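# Slide the tape roll onto the rod with two hands

## Task

Get the roll of tape threaded onto the rod so that it stays there by itself, not just because the robot is holding it. At the end, anything the robot is touching must not drop more than about a fingernail's width once released, and no motor of either hand may still show moving in hand_stopped_by. Nothing may be put or knocked off the table.

## Robot and tools

Robot: the upper body of a humanoid on a stand past the table's -x edge, facing about +x. It has left_arm (the robot's left, +y side) carrying a five-finger left hand and right_arm (-y side) carrying a right hand. Each hand point can be at most 0.62 m from its shoulder. The body may sit slightly turned or tilted.

Scene frame: table top at z = 0, +z up, +x away from the robot across the table; the near table edge is at x = 0.18 m. The state line gives, per arm, end_effector_position in metres and end_effector_quat_wxyz in this frame. Printed positions can be off, worse at long reach.

Hand point axes: the hand point sits 0.05 m in front of the palm, where index pad meets thumb tip in a pinch. +z runs along the straight fingers (fingertips 0.06-0.07 m past the point), +y comes out of the palm, +x crosses the palm toward the little finger on the right hand but toward the thumb on the left hand. A wrist bracket on the little-finger side sticks out and can collide.

Row layout (used by execute_actions and move): one flat list of 28 numbers, each in [-1, 1], always covering both arms. Order: left_arm dx, dy, dz, rx, ry, rz, then left_gripper little, ring, middle, index, thumb_bend, thumb_turn, force_limit, speed; then the same 14 for right_arm and right_gripper. dx..rz are an offset (not a pose) from the hand point's measured pose at the start of the action, expressed in that hand point's own axes; 1.0 equals 0.6 m of translation or 180 degrees; rx, ry, rz form a single rotation vector. Every row of an action is measured from that same start pose, not from the row before. Per step the command is clipped to within 70 mm and 16 degrees of the measured pose, so large offsets need several actions.

Hand numbers are absolute targets: fingers and thumb_bend +1 straight, -1 curled; thumb_turn +1 beside the palm, -1 across in front of it. A pinch is roughly index -0.22, thumb_bend -0.75, thumb_turn -0.57. force_limit maps -1..+1 to about 0..10 N at the fingertip (0..15 N for the thumb motors) and only stops closing. speed maps -1..+1 to near zero..full (0.6 s for full travel); use -0.9 or lower for a soft grip. There is no 'unchanged' value: to keep a hand as it is, resend its last eight numbers, or, before any were sent, its hand_measured six values plus hand_force_limit and hand_speed. A wrap grip with the thumb turned in first fits objects 0.035-0.08 m across.

Tools:
- execute_actions(actions): a list of actions; each action is up to 15 rows, one per 1/30 s step, the last row held for the rest of the 15 steps. An empty list just returns state and images.
- move(target, speed, blocking): target is one 28-number row as above, offsets from the last reported pose; both hand points travel straight paths that end together, 0.5-10 s. speed is m/s, 0.002-0.5 (default 0.25), turning capped at twice that in rad/s. blocking=false returns after 0.5 s; then use wait or stop before sending anything else. Paths do not avoid obstacles or the other arm.
- wait(seconds): 0-10 s, arms hold their last command.
- stop(): brakes a running move.
- zoom_image(camera, region): camera is cam_high (896x504), cam_left_wrist or cam_right_wrist (616x616); region [x0, y0, x1, y1] in pixels, at most 504x504.
- show_instructions(): shows the reference images.
- finished_scene(scene): ends the scene with that number; irreversible.

Reading results: the move line reports an ending (done, off_target, moving, held, fault) and limits (paced = pose clipped, held = some steps blocked; after release the arm may jump fast). 'Hand target' lines show where each arm is now driving. 'pose unreachable' means the clearance check altered that arm's command. hand_measured, hand_stopped_by (moving, target, force, stalled, fault) and hand_load_n list six values in motor order; loads near 0 mean the grip is lost. MOTOR HOT warns from 90 °C; at 120 °C the arm drops. A torque fault (wrist pitch/yaw limit 4.75 N m, other joints 23.7 N m) freezes that arm for 10 s.

Avoid: arms striking or pressing on each other (any part, including fingers and bracket); fast contacts and targets far past a contact; dropping or knocking objects off the table; ending while a finger is still moving or while the tape depends on the hand. Loose objects may occasionally get nudged. Release the roll so it rests on the rod, check it does not settle, then finish. Less robot time and smoother, lower-effort motion are better.

Each tool is called after "Emit:" as a command line: name --argument value for each argument, lists and objects as JSON in quotes; but a table of rows of numbers goes row by row, as --pt "numbers of a row", without its own name.

## Session

Emit:
execute_actions --actions '[]'

Scene clock: 0.00 s.
left_arm: end_effector_position=(+0.1139, +0.1600, +0.5019) hand_measured=(+1.000, +1.000, +1.000, +1.000, +1.000, +1.000) hand_load_n=(+0.0, +0.0, +0.0, +0.0, +0.0, +0.0) hand_stopped_by=(target, target, target, target, target, target) hand_force_limit=0.00 hand_speed=-0.80 end_effector_quat_wxyz=(+0.022, +0.019, -0.134, +0.991) | right_arm: end_effector_position=(+0.1914, -0.0654, +0.4545) hand_measured=(+1.000, +1.000, +1.000, +1.000, +1.000, +1.000) hand_load_n=(+0.0, +0.0, +0.0, +0.0, +0.0, +0.0) hand_stopped_by=(target, target, target, target, target, target) hand_force_limit=0.00 hand_speed=-0.80 end_effector_quat_wxyz=(+0.959, -0.247, +0.127, +0.052)
Joint positions: left_arm=[-0.188  0.555  0.208 -0.511 -0.674 -0.992 -0.334] | right_arm=[ 0.055 -0.464 -0.302 -0.474  0.435 -0.978  0.362]
Joint velocities: left_arm=[-0.015 -0.009  0.006  0.006  0.     0.     0.   ] | right_arm=[-0.017  0.     0.    -0.005  0.009  0.     0.   ]
Hand target (left_arm): +0.114, +0.160, +0.502; +0.022, +0.019, -0.134, +0.991
Hand target (right_arm): +0.191, -0.065, +0.455; +0.959, -0.247, +0.127, +0.052

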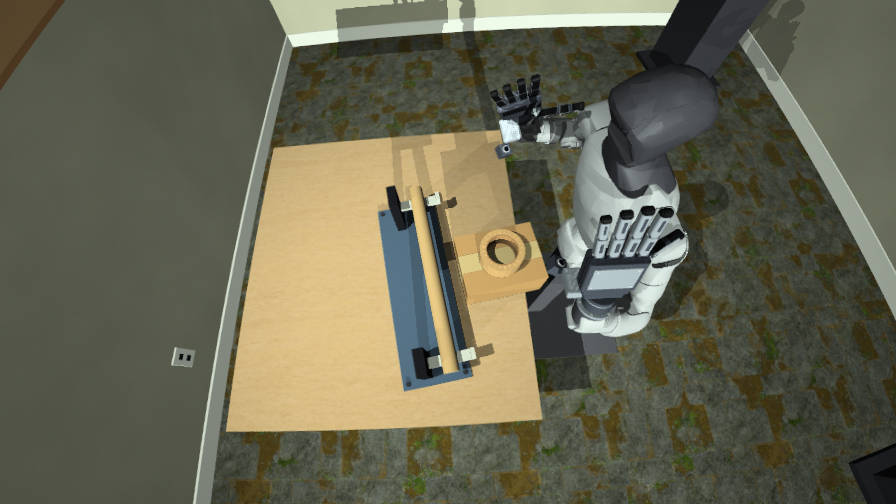

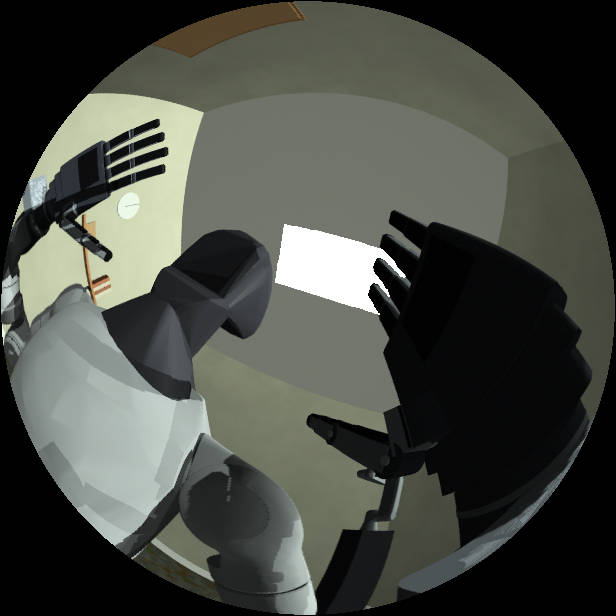

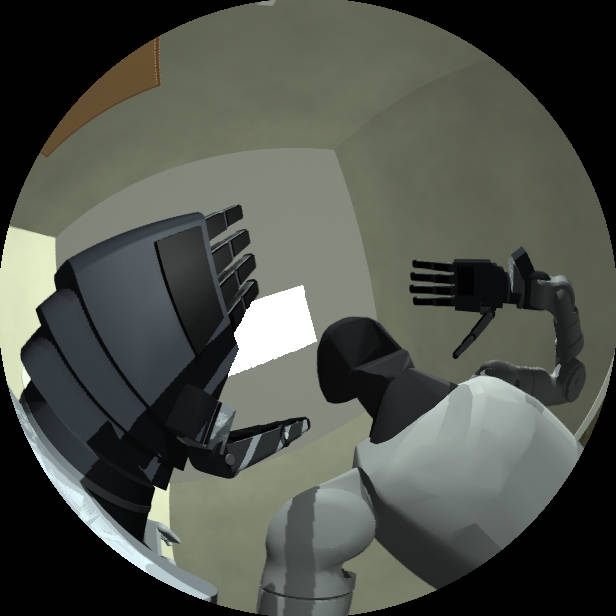

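Emit:
move --target '[-0.5,0.055,-0.395,-0.41,-0.6,0.18,0.8,0.8,0.8,0.8,1,-1,1,0,0.177,-0.188,-0.285,-0.365,0.281,-0.186,1,1,1,0.15,0.7,-0.57,0.8,0]' --speed 0.3

Scene clock: 16.27 s.
left_arm: end_effector_position=(+0.4104, +0.1761, +0.2581) hand_measured=(+0.800, +0.800, +0.800, +0.800, +1.000, -1.000) hand_load_n=(+0.0, +0.0, +0.0, +0.0, +0.0, +0.0) hand_stopped_by=(target, target, target, target, target, target) hand_force_limit=1.00 hand_speed=0.00 end_effector_quat_wxyz=(-0.317, +0.694, -0.561, +0.320) | right_arm: end_effector_position=(+0.2721, -0.2407, +0.3305) hand_measured=(+1.000, +1.000, +1.000, +0.150, +0.700, -0.570) hand_load_n=(+0.0, +0.0, +0.0, +0.0, +0.0, +0.0) hand_stopped_by=(target, target, target, target, target, target) hand_force_limit=0.80 hand_speed=0.00 end_effector_quat_wxyz=(-0.510, +0.736, -0.376, +0.239)
Joint positions: left_arm=[-1.444  1.024 -1.002 -0.228  0.169  1.056 -0.857] | right_arm=[ 0.497 -1.257 -1.106  0.279  0.466 -1.017  1.201]
Joint velocities: left_arm=[-0.002 -0.009  0.006  0.    -0.008  0.     0.   ] | right_arm=[ 0.006  0.     0.006 -0.002  0.012  0.     0.   ]
Hand target (left_arm): +0.411, +0.177, +0.258; -0.318, +0.695, -0.561, +0.319
Hand target (right_arm): +0.272, -0.242, +0.330; -0.507, +0.737, -0.378, +0.240
Off the commanded pose (left_arm): 0.010 m, 3 deg.
Off the commanded pose (right_arm): 0.005 m, 2 deg.
move: off_target (left_arm, right_arm)

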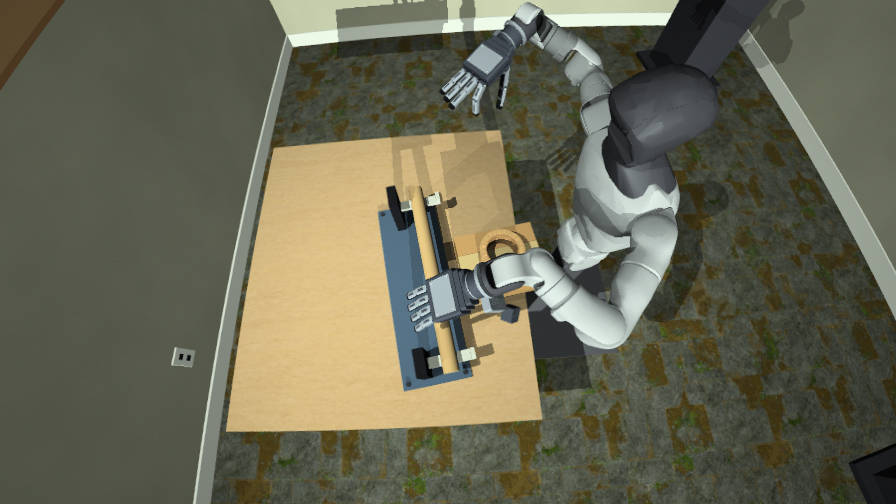

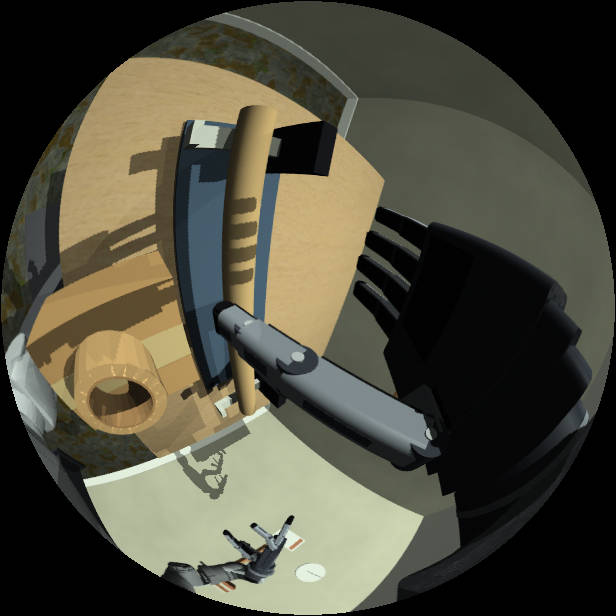

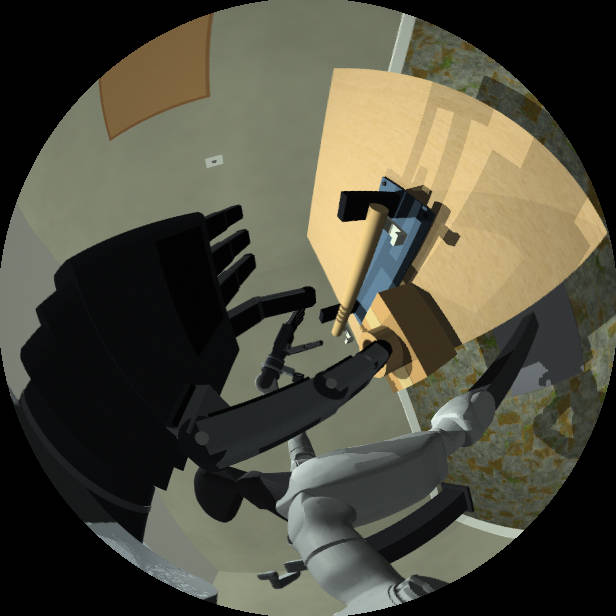

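Emit:
move --target '[-0.012,0.127,0.135,0,0.03,0.012,0.8,0.8,0.8,0.8,1,-1,1,0,-0.175,0.125,0.15,0,0,0,1,1,1,0.15,0.7,-0.57,0.8,0]' --speed 0.15

Scene clock: 30.60 s.
left_arm: end_effector_position=(+0.4271, +0.1833, +0.1471) hand_measured=(+0.800, +0.800, +0.800, +0.800, +1.000, -1.000) hand_load_n=(+0.0, +0.0, +0.0, +0.0, +0.0, +0.0) hand_stopped_by=(target, target, target, target, target, target) hand_force_limit=1.00 hand_speed=0.00 end_effector_quat_wxyz=(-0.299, +0.673, -0.585, +0.341) | right_arm: end_effector_position=(+0.2521, -0.1183, +0.2332) hand_measured=(+1.000, +1.000, +1.000, +0.150, +0.700, -0.570) hand_load_n=(+0.0, +0.0, +0.0, +0.0, +0.0, +0.0) hand_stopped_by=(target, target, target, target, target, target) hand_force_limit=0.80 hand_speed=0.00 end_effector_quat_wxyz=(-0.508, +0.737, -0.381, +0.232)
Joint positions: left_arm=[-1.105  0.9   -0.992  0.083  0.163  0.656 -0.471] | right_arm=[ 0.463 -0.702 -0.789 -0.711 -0.199 -0.499  0.847]
Joint velocities: left_arm=[ 0.008  0.    -0.025  0.014  0.005 -0.001  0.   ] | right_arm=[-0.006  0.014 -0.014  0.015 -0.003  0.     0.   ]
Hand target (left_arm): +0.429, +0.183, +0.149; -0.300, +0.671, -0.585, +0.343
Hand target (right_arm): +0.253, -0.118, +0.233; -0.509, +0.736, -0.381, +0.233
Off the commanded pose (left_arm): 0.007 m, 1 deg.
Off the commanded pose (right_arm): 0.003 m, 1 deg.
move: off_target (left_arm)

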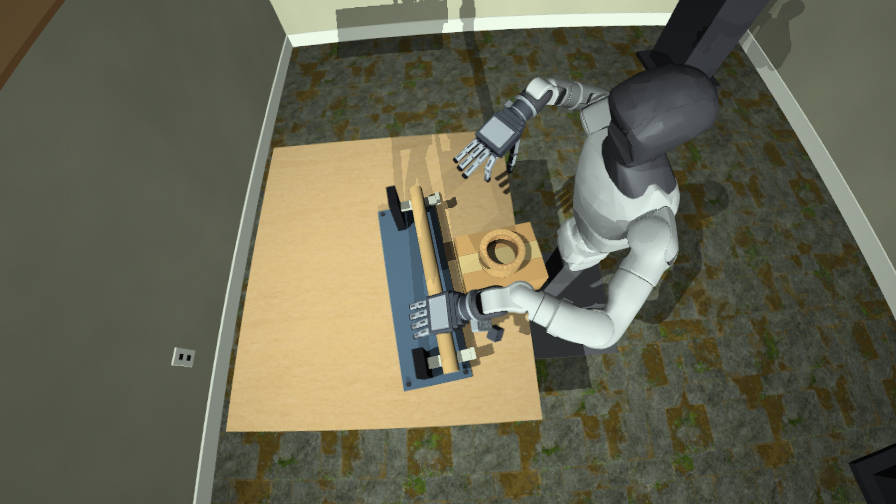

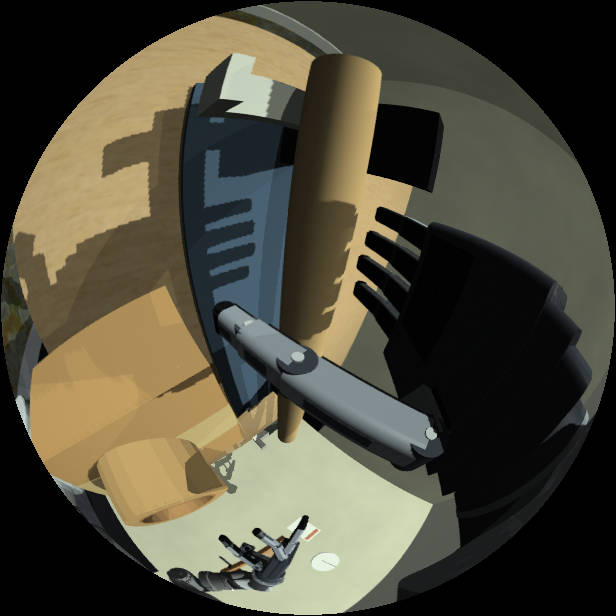

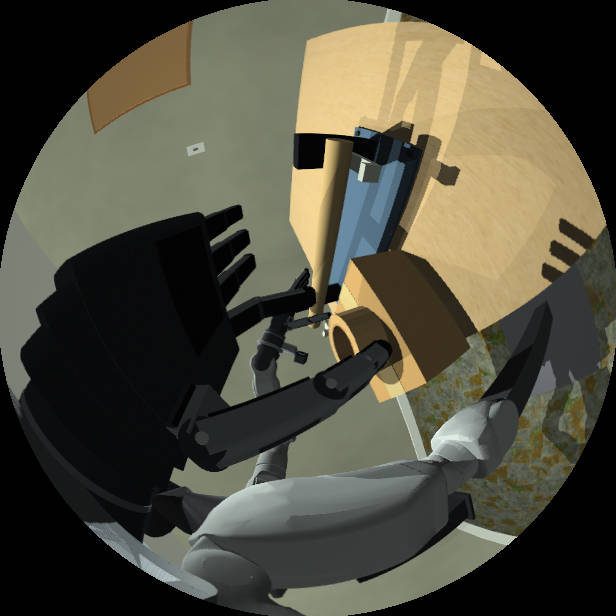

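Emit:
move --target '[0,0.045,0.05,0,0,0,0.8,0.8,0.8,0.8,1,-1,1,0,0,0,0,0,0,0,1,1,1,0.15,0.7,-0.57,0.8,0]' --speed 0.05

Emit:
move --target '[0,0,0,0,0,0,-1,-1,-1,-1,0.5,-1,1,-0.5,0,0,0,0,0,0,1,1,1,0.15,0.7,-0.57,0.8,0]'

Emit:
move --target '[0,0,0,0,0,0,-1,-1,-1,-1,-0.95,-1,1,-0.6,0,0,0,0,0,0,1,1,1,0.15,0.7,-0.57,0.8,0]'

Scene clock: 36.17 s.
left_arm: end_effector_position=(+0.4339, +0.1812, +0.1070) hand_measured=(+0.800, +0.800, +0.800, +0.800, +1.000, -1.000) hand_load_n=(+0.0, +0.0, +0.0, +0.0, +0.0, +0.0) hand_stopped_by=(target, target, target, target, target, target) hand_force_limit=1.00 hand_speed=0.00 end_effector_quat_wxyz=(-0.298, +0.676, -0.583, +0.339) | right_arm: end_effector_position=(+0.2522, -0.1183, +0.2332) hand_measured=(+1.000, +1.000, +1.000, +0.150, +0.700, -0.570) hand_load_n=(+0.0, +0.0, +0.0, +0.0, +0.0, +0.0) hand_stopped_by=(target, target, target, target, target, target) hand_force_limit=0.80 hand_speed=0.00 end_effector_quat_wxyz=(-0.508, +0.737, -0.381, +0.232)
Joint positions: left_arm=[-1.061  0.787 -1.031  0.288  0.169  0.549 -0.353] | right_arm=[ 0.463 -0.702 -0.789 -0.711 -0.199 -0.499  0.847]
Joint velocities: left_arm=[ 0.005 -0.012  0.002 -0.006  0.    -0.001  0.002] | right_arm=[ 0.003 -0.012 -0.002 -0.005 -0.006  0.     0.   ]
Hand target (left_arm): +0.434, +0.181, +0.107; -0.299, +0.674, -0.584, +0.339
Hand target (right_arm): +0.252, -0.118, +0.233; -0.508, +0.737, -0.381, +0.232
Off the commanded pose (left_arm): 0.002 m, 0 deg.
Off the commanded pose (right_arm): 0.000 m, 0 deg.
move: done

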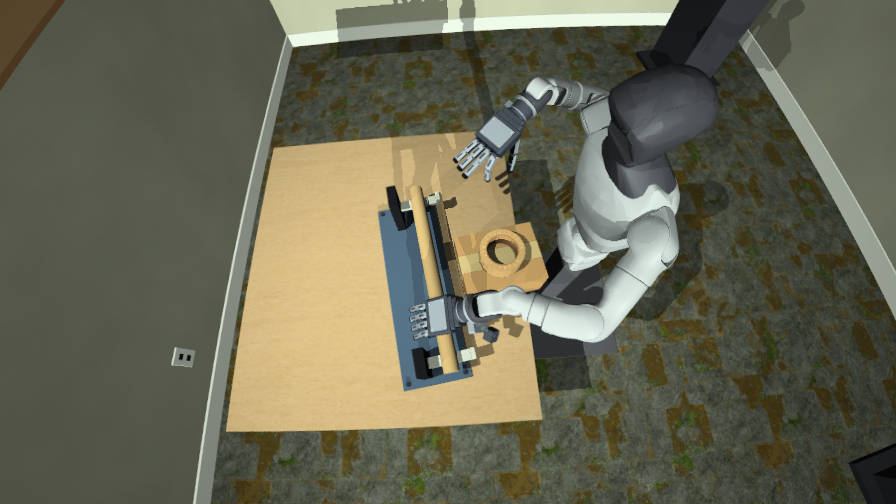

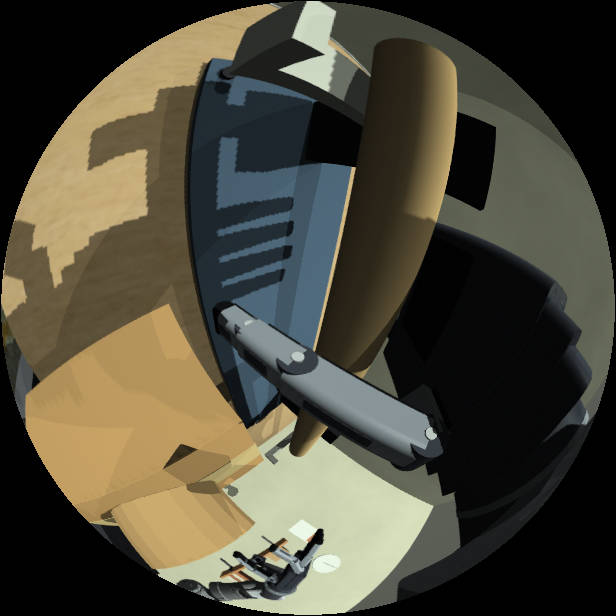

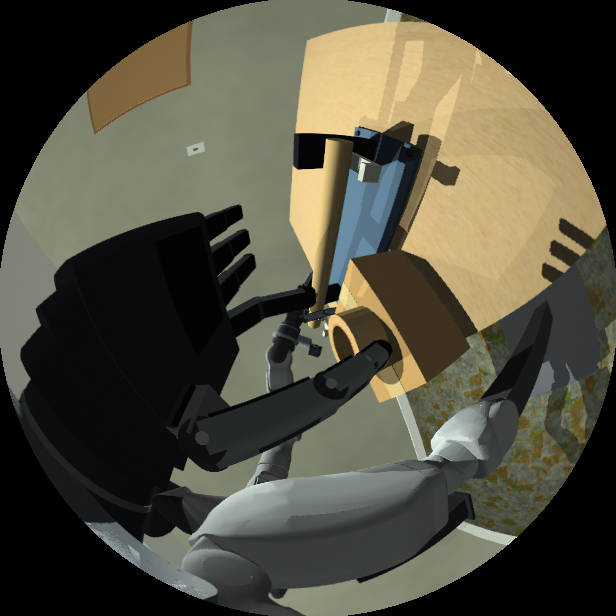

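Scene clock: 38.57 s.
left_arm: end_effector_position=(+0.4343, +0.1820, +0.1073) hand_measured=(-0.960, -0.898, -0.878, -0.858, +0.502, -1.000) hand_load_n=(+10.5, +10.0, +9.5, +10.0, +2.0, +1.0) hand_stopped_by=(force, force, force, force, target, target) hand_force_limit=1.00 hand_speed=-0.50 end_effector_quat_wxyz=(-0.298, +0.676, -0.582, +0.339) | right_arm: end_effector_position=(+0.2522, -0.1183, +0.2332) hand_measured=(+1.000, +1.000, +1.000, +0.150, +0.700, -0.570) hand_load_n=(+0.0, +0.0, +0.0, +0.0, +0.0, +0.0) hand_stopped_by=(target, target, target, target, target, target) hand_force_limit=0.80 hand_speed=0.00 end_effector_quat_wxyz=(-0.508, +0.737, -0.381, +0.232)
Joint positions: left_arm=[-1.062  0.787 -1.029  0.289  0.169  0.55  -0.353] | right_arm=[ 0.463 -0.702 -0.789 -0.711 -0.199 -0.499  0.847]
Joint velocities: left_arm=[ 0.002 -0.014 -0.005  0.008  0.008  0.     0.   ] | right_arm=[ 0.006  0.    -0.002 -0.005 -0.012  0.     0.   ]
Hand target (left_arm): +0.434, +0.181, +0.107; -0.298, +0.676, -0.583, +0.339
Hand target (right_arm): +0.252, -0.118, +0.233; -0.508, +0.737, -0.381, +0.232
Off the commanded pose (left_arm): 0.001 m, 0 deg.
Off the commanded pose (right_arm): 0.000 m, 0 deg.
move: done

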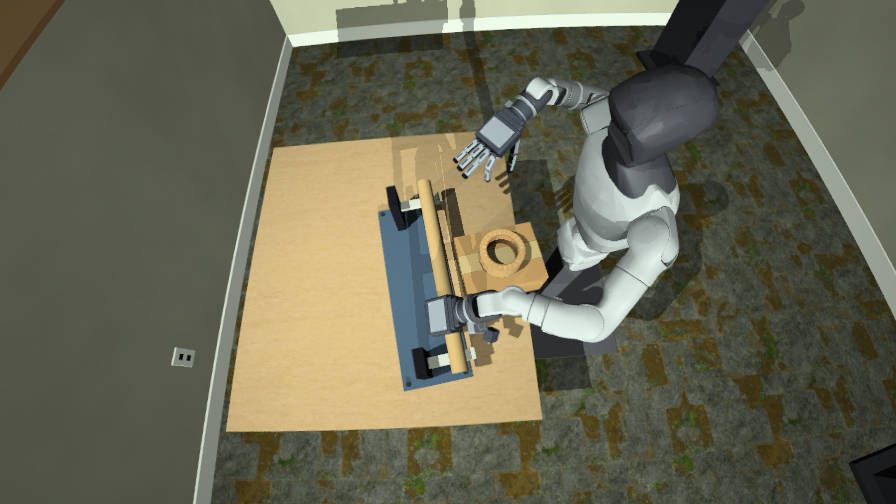

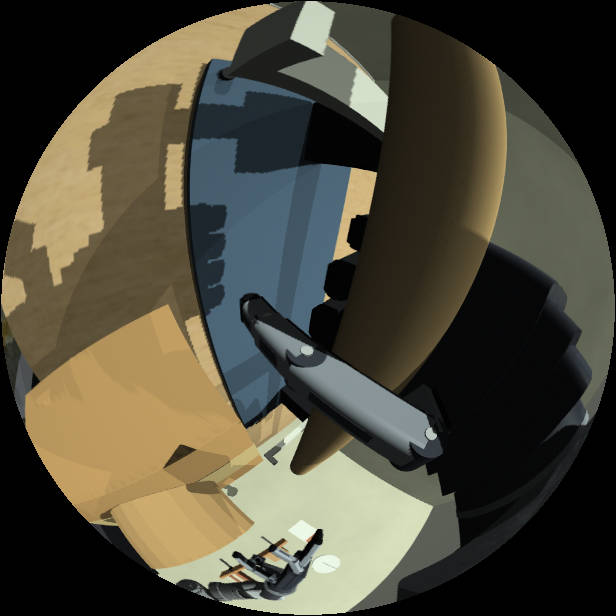

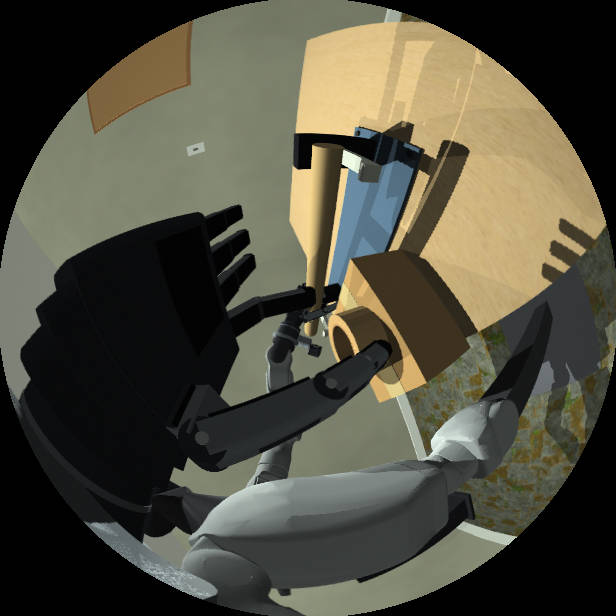

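Scene clock: 39.40 s.
left_arm: end_effector_position=(+0.4343, +0.1820, +0.1073) hand_measured=(-0.960, -0.898, -0.878, -0.858, +0.302, -1.000) hand_load_n=(+10.5, +10.0, +9.5, +10.0, +14.5, +4.5) hand_stopped_by=(force, force, force, force, force, target) hand_force_limit=1.00 hand_speed=-0.60 end_effector_quat_wxyz=(-0.298, +0.676, -0.582, +0.339) | right_arm: end_effector_position=(+0.2522, -0.1183, +0.2332) hand_measured=(+1.000, +1.000, +1.000, +0.150, +0.700, -0.570) hand_load_n=(+0.0, +0.0, +0.0, +0.0, +0.0, +0.0) hand_stopped_by=(target, target, target, target, target, target) hand_force_limit=0.80 hand_speed=0.00 end_effector_quat_wxyz=(-0.508, +0.737, -0.381, +0.232)
Joint positions: left_arm=[-1.062  0.787 -1.029  0.289  0.169  0.55  -0.353] | right_arm=[ 0.463 -0.702 -0.789 -0.711 -0.199 -0.499  0.847]
Joint velocities: left_arm=[-0.008  0.011  0.014 -0.003 -0.006  0.     0.   ] | right_arm=[-0.002  0.    -0.008  0.     0.014  0.     0.   ]
Hand target (left_arm): +0.434, +0.182, +0.107; -0.298, +0.676, -0.582, +0.339
Hand target (right_arm): +0.252, -0.118, +0.233; -0.508, +0.737, -0.381, +0.232
Off the commanded pose (left_arm): 0.000 m, 0 deg.
Off the commanded pose (right_arm): 0.000 m, 0 deg.
move: done

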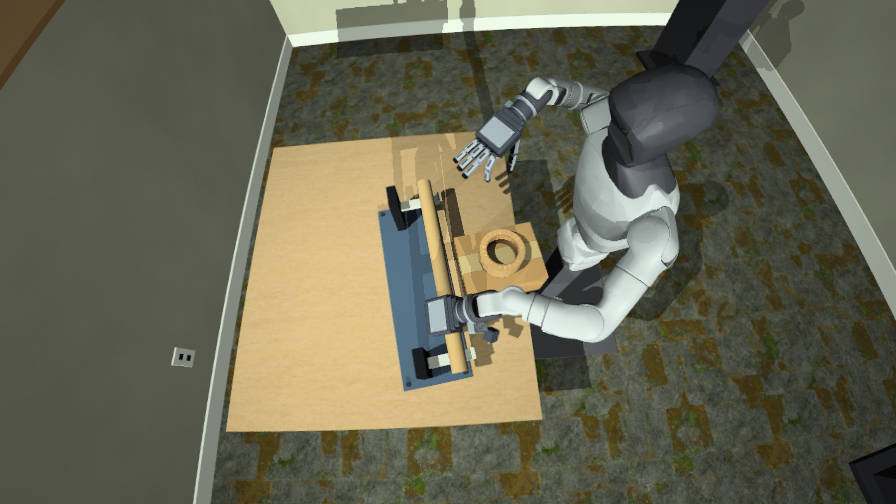

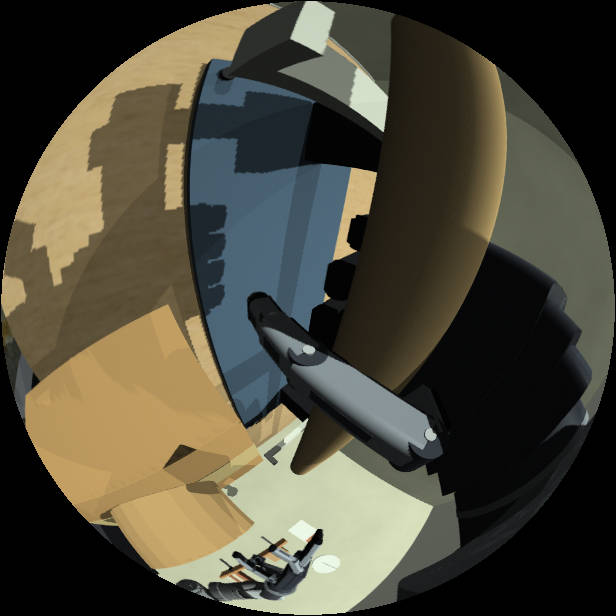

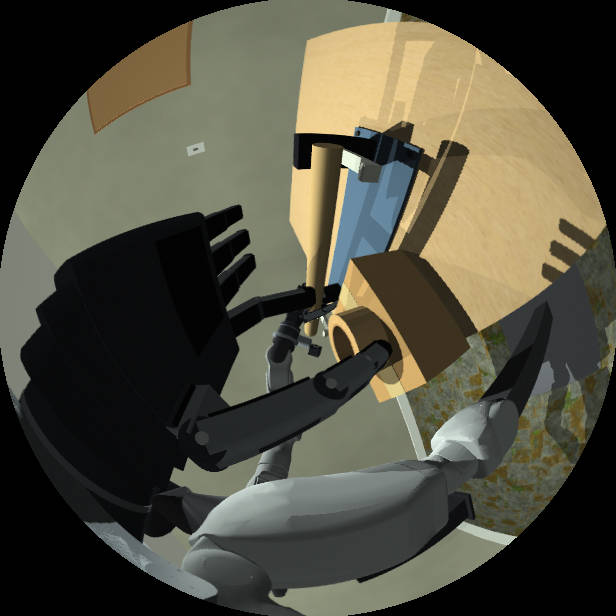

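Emit:
move --target '[0,0,0,0,0,0,-1,-1,-1,-1,-0.95,-1,1,-0.6,-0.14,0.025,0.098,0,0,0,1,1,1,0.15,0.7,-0.57,0.8,0]' --speed 0.12

Emit:
zoom_image --camera "cam_high" --region '[400,150,600,330]'

Scene clock: 45.33 s.
left_arm: end_effector_position=(+0.4343, +0.1820, +0.1073) hand_measured=(-0.960, -0.898, -0.878, -0.858, +0.302, -1.000) hand_load_n=(+10.5, +10.0, +9.5, +10.0, +14.5, +4.5) hand_stopped_by=(force, force, force, force, force, target) hand_force_limit=1.00 hand_speed=-0.60 end_effector_quat_wxyz=(-0.298, +0.676, -0.582, +0.339) | right_arm: end_effector_position=(+0.2421, -0.0205, +0.2010) hand_measured=(+1.000, +1.000, +1.000, +0.150, +0.700, -0.570) hand_load_n=(+0.0, +0.0, +0.0, +0.0, +0.0, +0.0) hand_stopped_by=(target, target, target, target, target, target) hand_force_limit=0.80 hand_speed=0.00 end_effector_quat_wxyz=(-0.511, +0.735, -0.385, +0.225)
Joint positions: left_arm=[-1.062  0.787 -1.029  0.289  0.169  0.55  -0.353] | right_arm=[ 0.27  -0.292 -0.176 -1.058 -0.857 -0.228  1.014]
Joint velocities: left_arm=[ 0.014  0.011 -0.003 -0.006 -0.006  0.     0.   ] | right_arm=[-0.08   0.331 -0.121  0.    -0.041 -0.247  0.253]
Hand target (left_arm): +0.434, +0.182, +0.107; -0.298, +0.676, -0.582, +0.339
Hand target (right_arm): +0.243, -0.021, +0.201; -0.509, +0.736, -0.384, +0.230
Off the commanded pose (left_arm): 0.000 m, 0 deg.
Off the commanded pose (right_arm): 0.003 m, 1 deg.
joint sent to its limit (right arm) — the command would take joint 4 (elbow) past its lower limit, so that joint was sent only as far as its limit.
move: done

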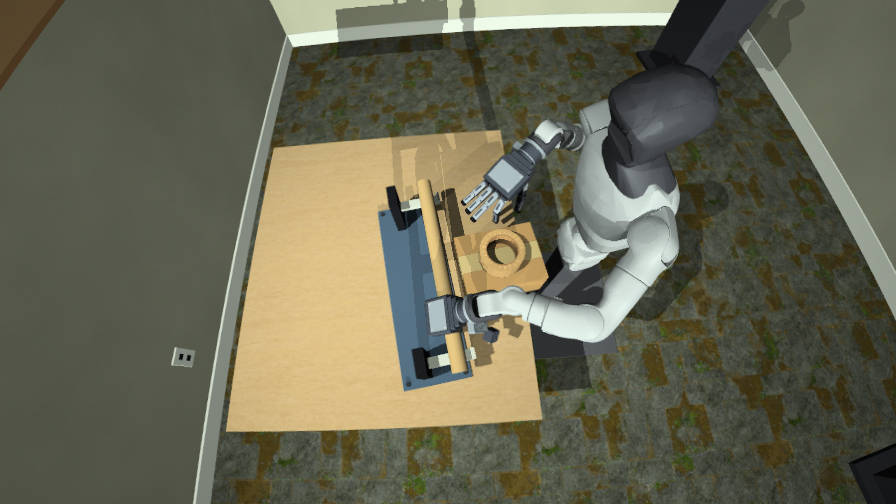

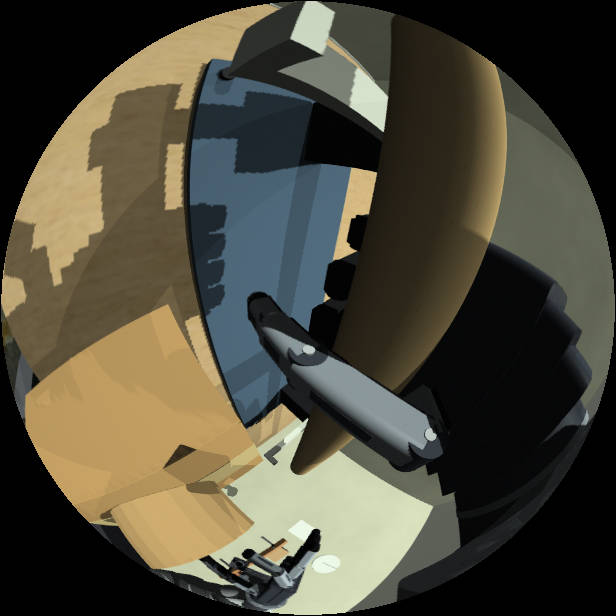

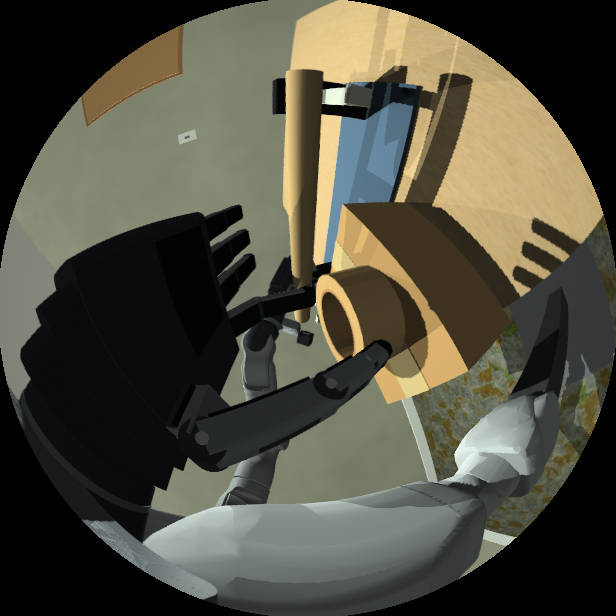

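Region (400, 150, 600, 330) of cam_high's 896x504 image, scaled by 2.520, with more detail than that image has; it fills the top 454 rows of this view, and the rest is white.

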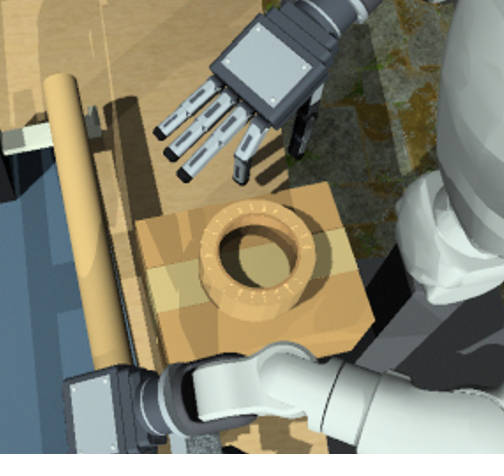

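Emit:
move --target '[-0.08,-0.075,-0.06,0,0,0,-1,-1,-1,-1,-0.95,-1,1,-0.6,-0.055,-0.012,0.025,0,0,0,1,1,1,0.15,0.7,-0.57,0.8,0]' --speed 0.08

Emit:
zoom_image --camera "cam_high" --region '[400,150,600,330]'

Scene clock: 51.20 s.
left_arm: end_effector_position=(+0.4321, +0.2346, +0.1629) hand_measured=(-0.960, -0.898, -0.878, -0.858, +0.302, -1.000) hand_load_n=(+10.5, +10.0, +9.5, +10.0, +14.5, +4.5) hand_stopped_by=(force, force, force, force, force, target) hand_force_limit=1.00 hand_speed=-0.60 end_effector_quat_wxyz=(-0.303, +0.672, -0.583, +0.342) | right_arm: end_effector_position=(+0.2362, +0.0140, +0.2022) hand_measured=(+1.000, +1.000, +1.000, +0.150, +0.700, -0.570) hand_load_n=(+0.0, +0.0, +0.0, +0.0, +0.0, +0.0) hand_stopped_by=(target, target, target, target, target, target) hand_force_limit=0.80 hand_speed=0.00 end_effector_quat_wxyz=(-0.521, +0.736, -0.377, +0.211)
Joint positions: left_arm=[-1.121  1.022 -0.949  0.259  0.112  0.384 -0.496] | right_arm=[ 0.186  0.029 -0.073 -1.058 -1.025 -0.4    1.197]
Joint velocities: left_arm=[ 0.002  0.006  0.014  0.012  0.011  0.    -0.001] | right_arm=[ 0.     0.003 -0.009  0.003  0.003  0.     0.   ]
Hand target (left_arm): +0.432, +0.233, +0.162; -0.299, +0.673, -0.583, +0.343
Hand target (right_arm): +0.237, +0.014, +0.203; -0.523, +0.734, -0.377, +0.213
Off the commanded pose (left_arm): 0.006 m, 1 deg.
Off the commanded pose (right_arm): 0.003 m, 2 deg.
joint sent to its limit (right arm) — the command would take joint 2 (shoulder roll) past its upper limit and joint 4 (elbow) past its lower limit, so those joints were sent only as far as their limits.
move: off_target (left_arm)

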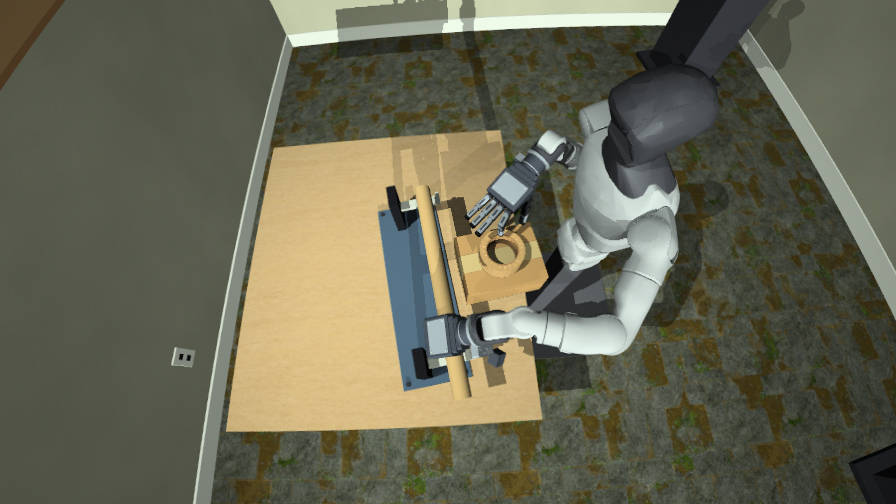

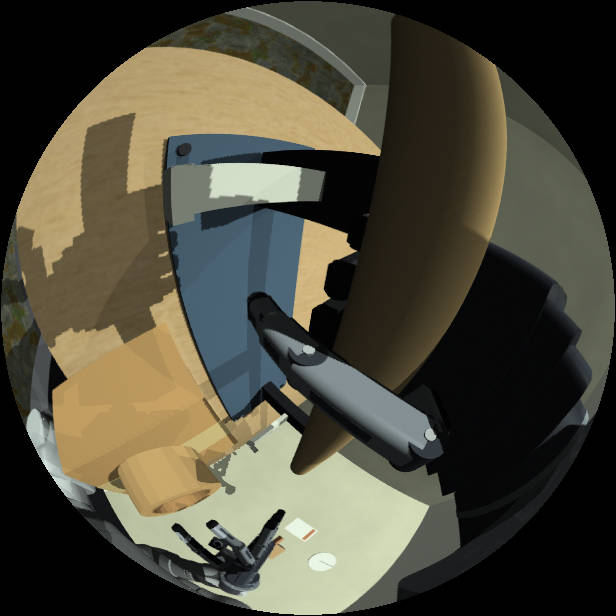

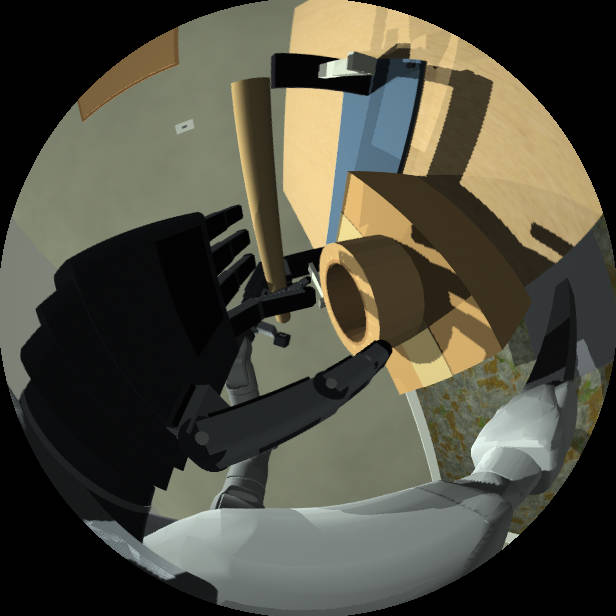

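Region (400, 150, 600, 330) of cam_high's 896x504 image, scaled by 2.520, with more detail than that image has; it fills the top 454 rows of this view, and the rest is white.

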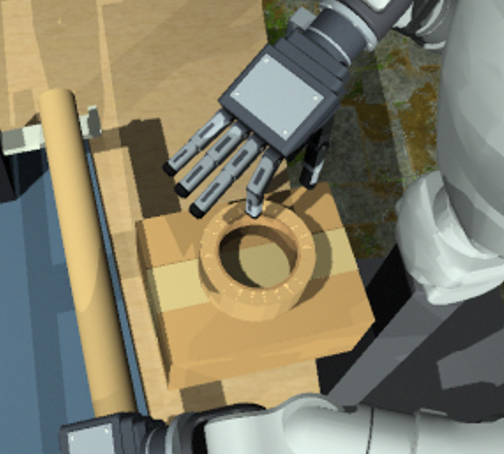

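Emit:
move --target '[0,0,0,0,0,0,-1,-1,-1,-1,-0.95,-1,1,-0.6,-0.018,0.03,0.018,0,0,0,1,1,1,0.15,0.7,-0.57,0.8,0]' --speed 0.04

Emit:
zoom_image --camera "cam_high" --region '[400,150,600,330]'

Scene clock: 56.47 s.
left_arm: end_effector_position=(+0.4321, +0.2346, +0.1628) hand_measured=(-0.960, -0.898, -0.878, -0.858, +0.302, -1.000) hand_load_n=(+10.5, +10.0, +9.5, +10.0, +14.5, +4.5) hand_stopped_by=(force, force, force, force, force, target) hand_force_limit=1.00 hand_speed=-0.60 end_effector_quat_wxyz=(-0.303, +0.672, -0.583, +0.342) | right_arm: end_effector_position=(+0.2320, +0.0256, +0.1839) hand_measured=(+1.000, +1.000, +1.000, +0.150, +0.700, -0.570) hand_load_n=(+0.0, +0.0, +0.0, +0.0, +0.0, +0.0) hand_stopped_by=(target, target, target, target, target, target) hand_force_limit=0.80 hand_speed=0.00 end_effector_quat_wxyz=(-0.522, +0.735, -0.378, +0.210)
Joint positions: left_arm=[-1.121  1.022 -0.949  0.259  0.112  0.384 -0.496] | right_arm=[ 0.293  0.029  0.049 -0.999 -1.172 -0.428  1.017]
Joint velocities: left_arm=[-0.014 -0.014 -0.009  0.008 -0.009  0.     0.   ] | right_arm=[-0.003 -0.003  0.006  0.011 -0.005  0.    -0.005]
Hand target (left_arm): +0.432, +0.235, +0.163; -0.303, +0.672, -0.583, +0.342
Hand target (right_arm): +0.232, +0.026, +0.183; -0.522, +0.735, -0.378, +0.210
Off the commanded pose (left_arm): 0.000 m, 0 deg.
Off the commanded pose (right_arm): 0.002 m, 0 deg.
move: done

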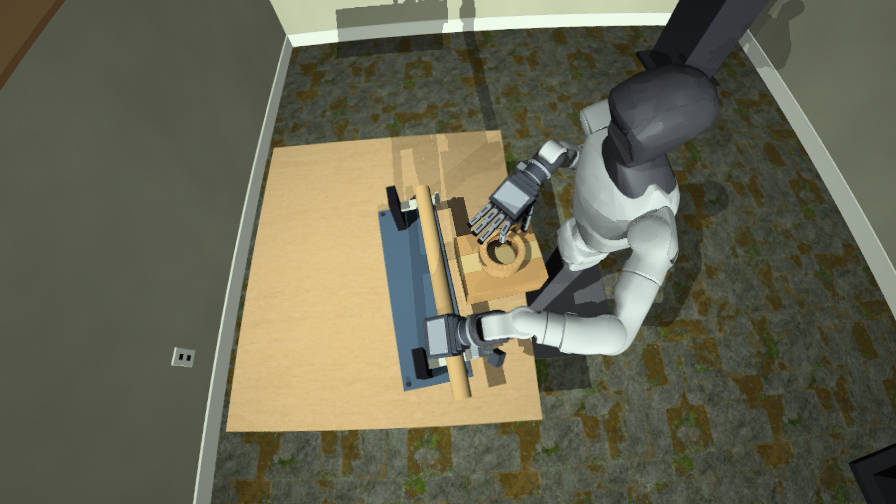

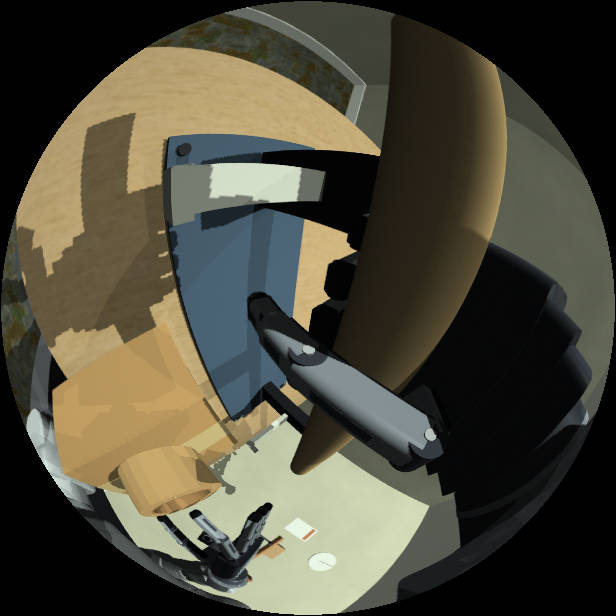

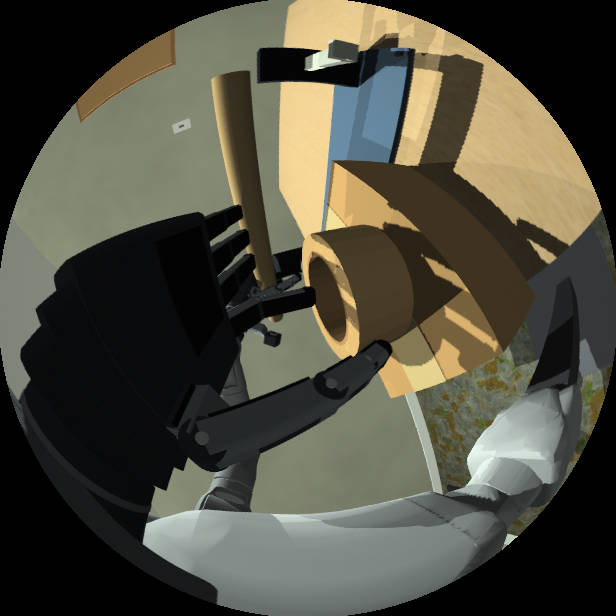

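Region (400, 150, 600, 330) of cam_high's 896x504 image, scaled by 2.520, with more detail than that image has; it fills the top 454 rows of this view, and the rest is white.

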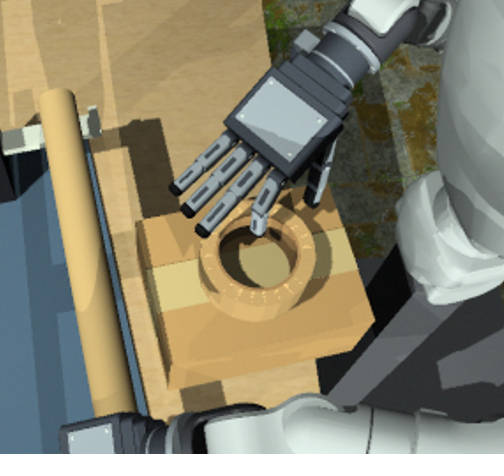

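Emit:
move --target '[0,0,0,0,0,0,-1,-1,-1,-1,-0.95,-1,1,-0.6,-0.008,0.042,0.017,0,0,0,1,1,1,0.15,0.7,-0.57,0.8,0]' --speed 0.03

Emit:
zoom_image --camera "cam_high" --region '[400,150,600,330]'

Scene clock: 62.27 s.
left_arm: end_effector_position=(+0.4321, +0.2346, +0.1628) hand_measured=(-0.960, -0.898, -0.878, -0.858, +0.302, -1.000) hand_load_n=(+10.5, +10.0, +9.5, +10.0, +14.5, +4.5) hand_stopped_by=(force, force, force, force, force, target) hand_force_limit=1.00 hand_speed=-0.60 end_effector_quat_wxyz=(-0.303, +0.672, -0.583, +0.342) | right_arm: end_effector_position=(+0.2290, +0.0311, +0.1586) hand_measured=(+1.000, +1.000, +1.000, +0.150, +0.700, -0.570) hand_load_n=(+0.0, +0.0, +0.0, +0.0, +0.0, +0.0) hand_stopped_by=(target, target, target, target, target, target) hand_force_limit=0.80 hand_speed=0.00 end_effector_quat_wxyz=(-0.523, +0.733, -0.380, +0.210)
Joint positions: left_arm=[-1.121  1.022 -0.949  0.259  0.112  0.384 -0.496] | right_arm=[ 0.386  0.029  0.097 -0.893 -1.279 -0.483  0.81 ]
Joint velocities: left_arm=[-0.006  0.005  0.     0.    -0.006  0.     0.   ] | right_arm=[-0.002  0.006  0.005  0.011  0.008  0.    -0.005]
Hand target (left_arm): +0.432, +0.235, +0.163; -0.303, +0.672, -0.583, +0.342
Hand target (right_arm): +0.229, +0.031, +0.158; -0.523, +0.734, -0.380, +0.210
Off the commanded pose (left_arm): 0.000 m, 0 deg.
Off the commanded pose (right_arm): 0.002 m, 0 deg.
move: done

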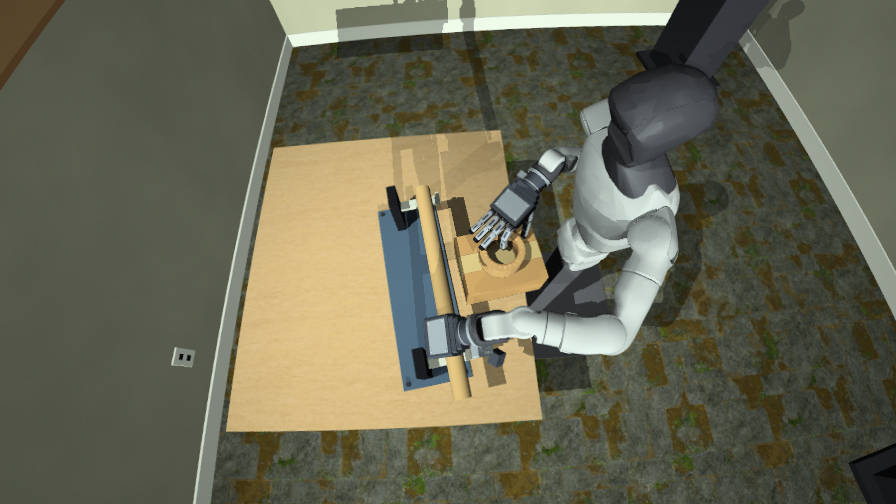

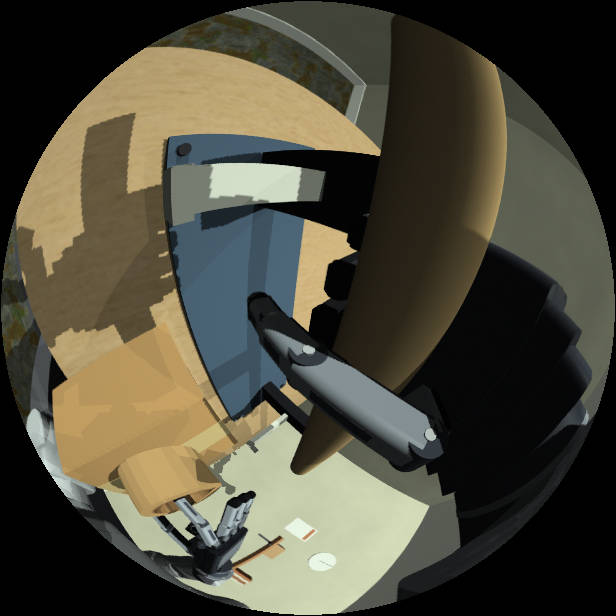

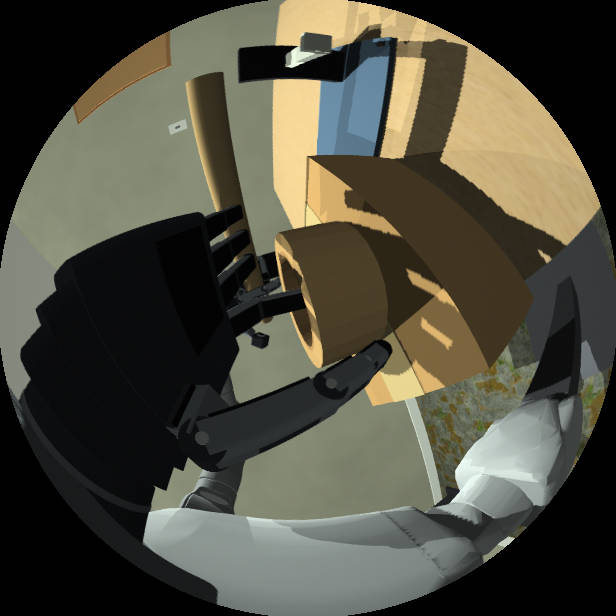

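Region (400, 150, 600, 330) of cam_high's 896x504 image, scaled by 2.520, with more detail than that image has; it fills the top 454 rows of this view, and the rest is white.

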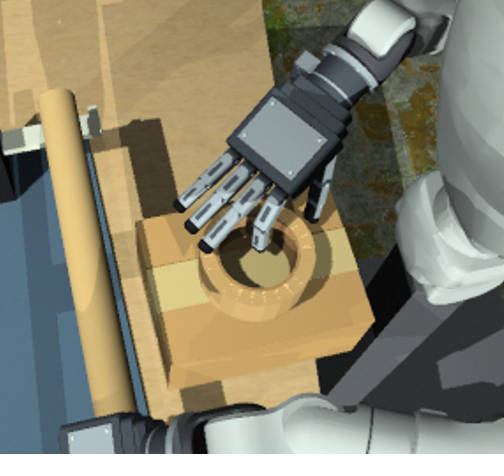

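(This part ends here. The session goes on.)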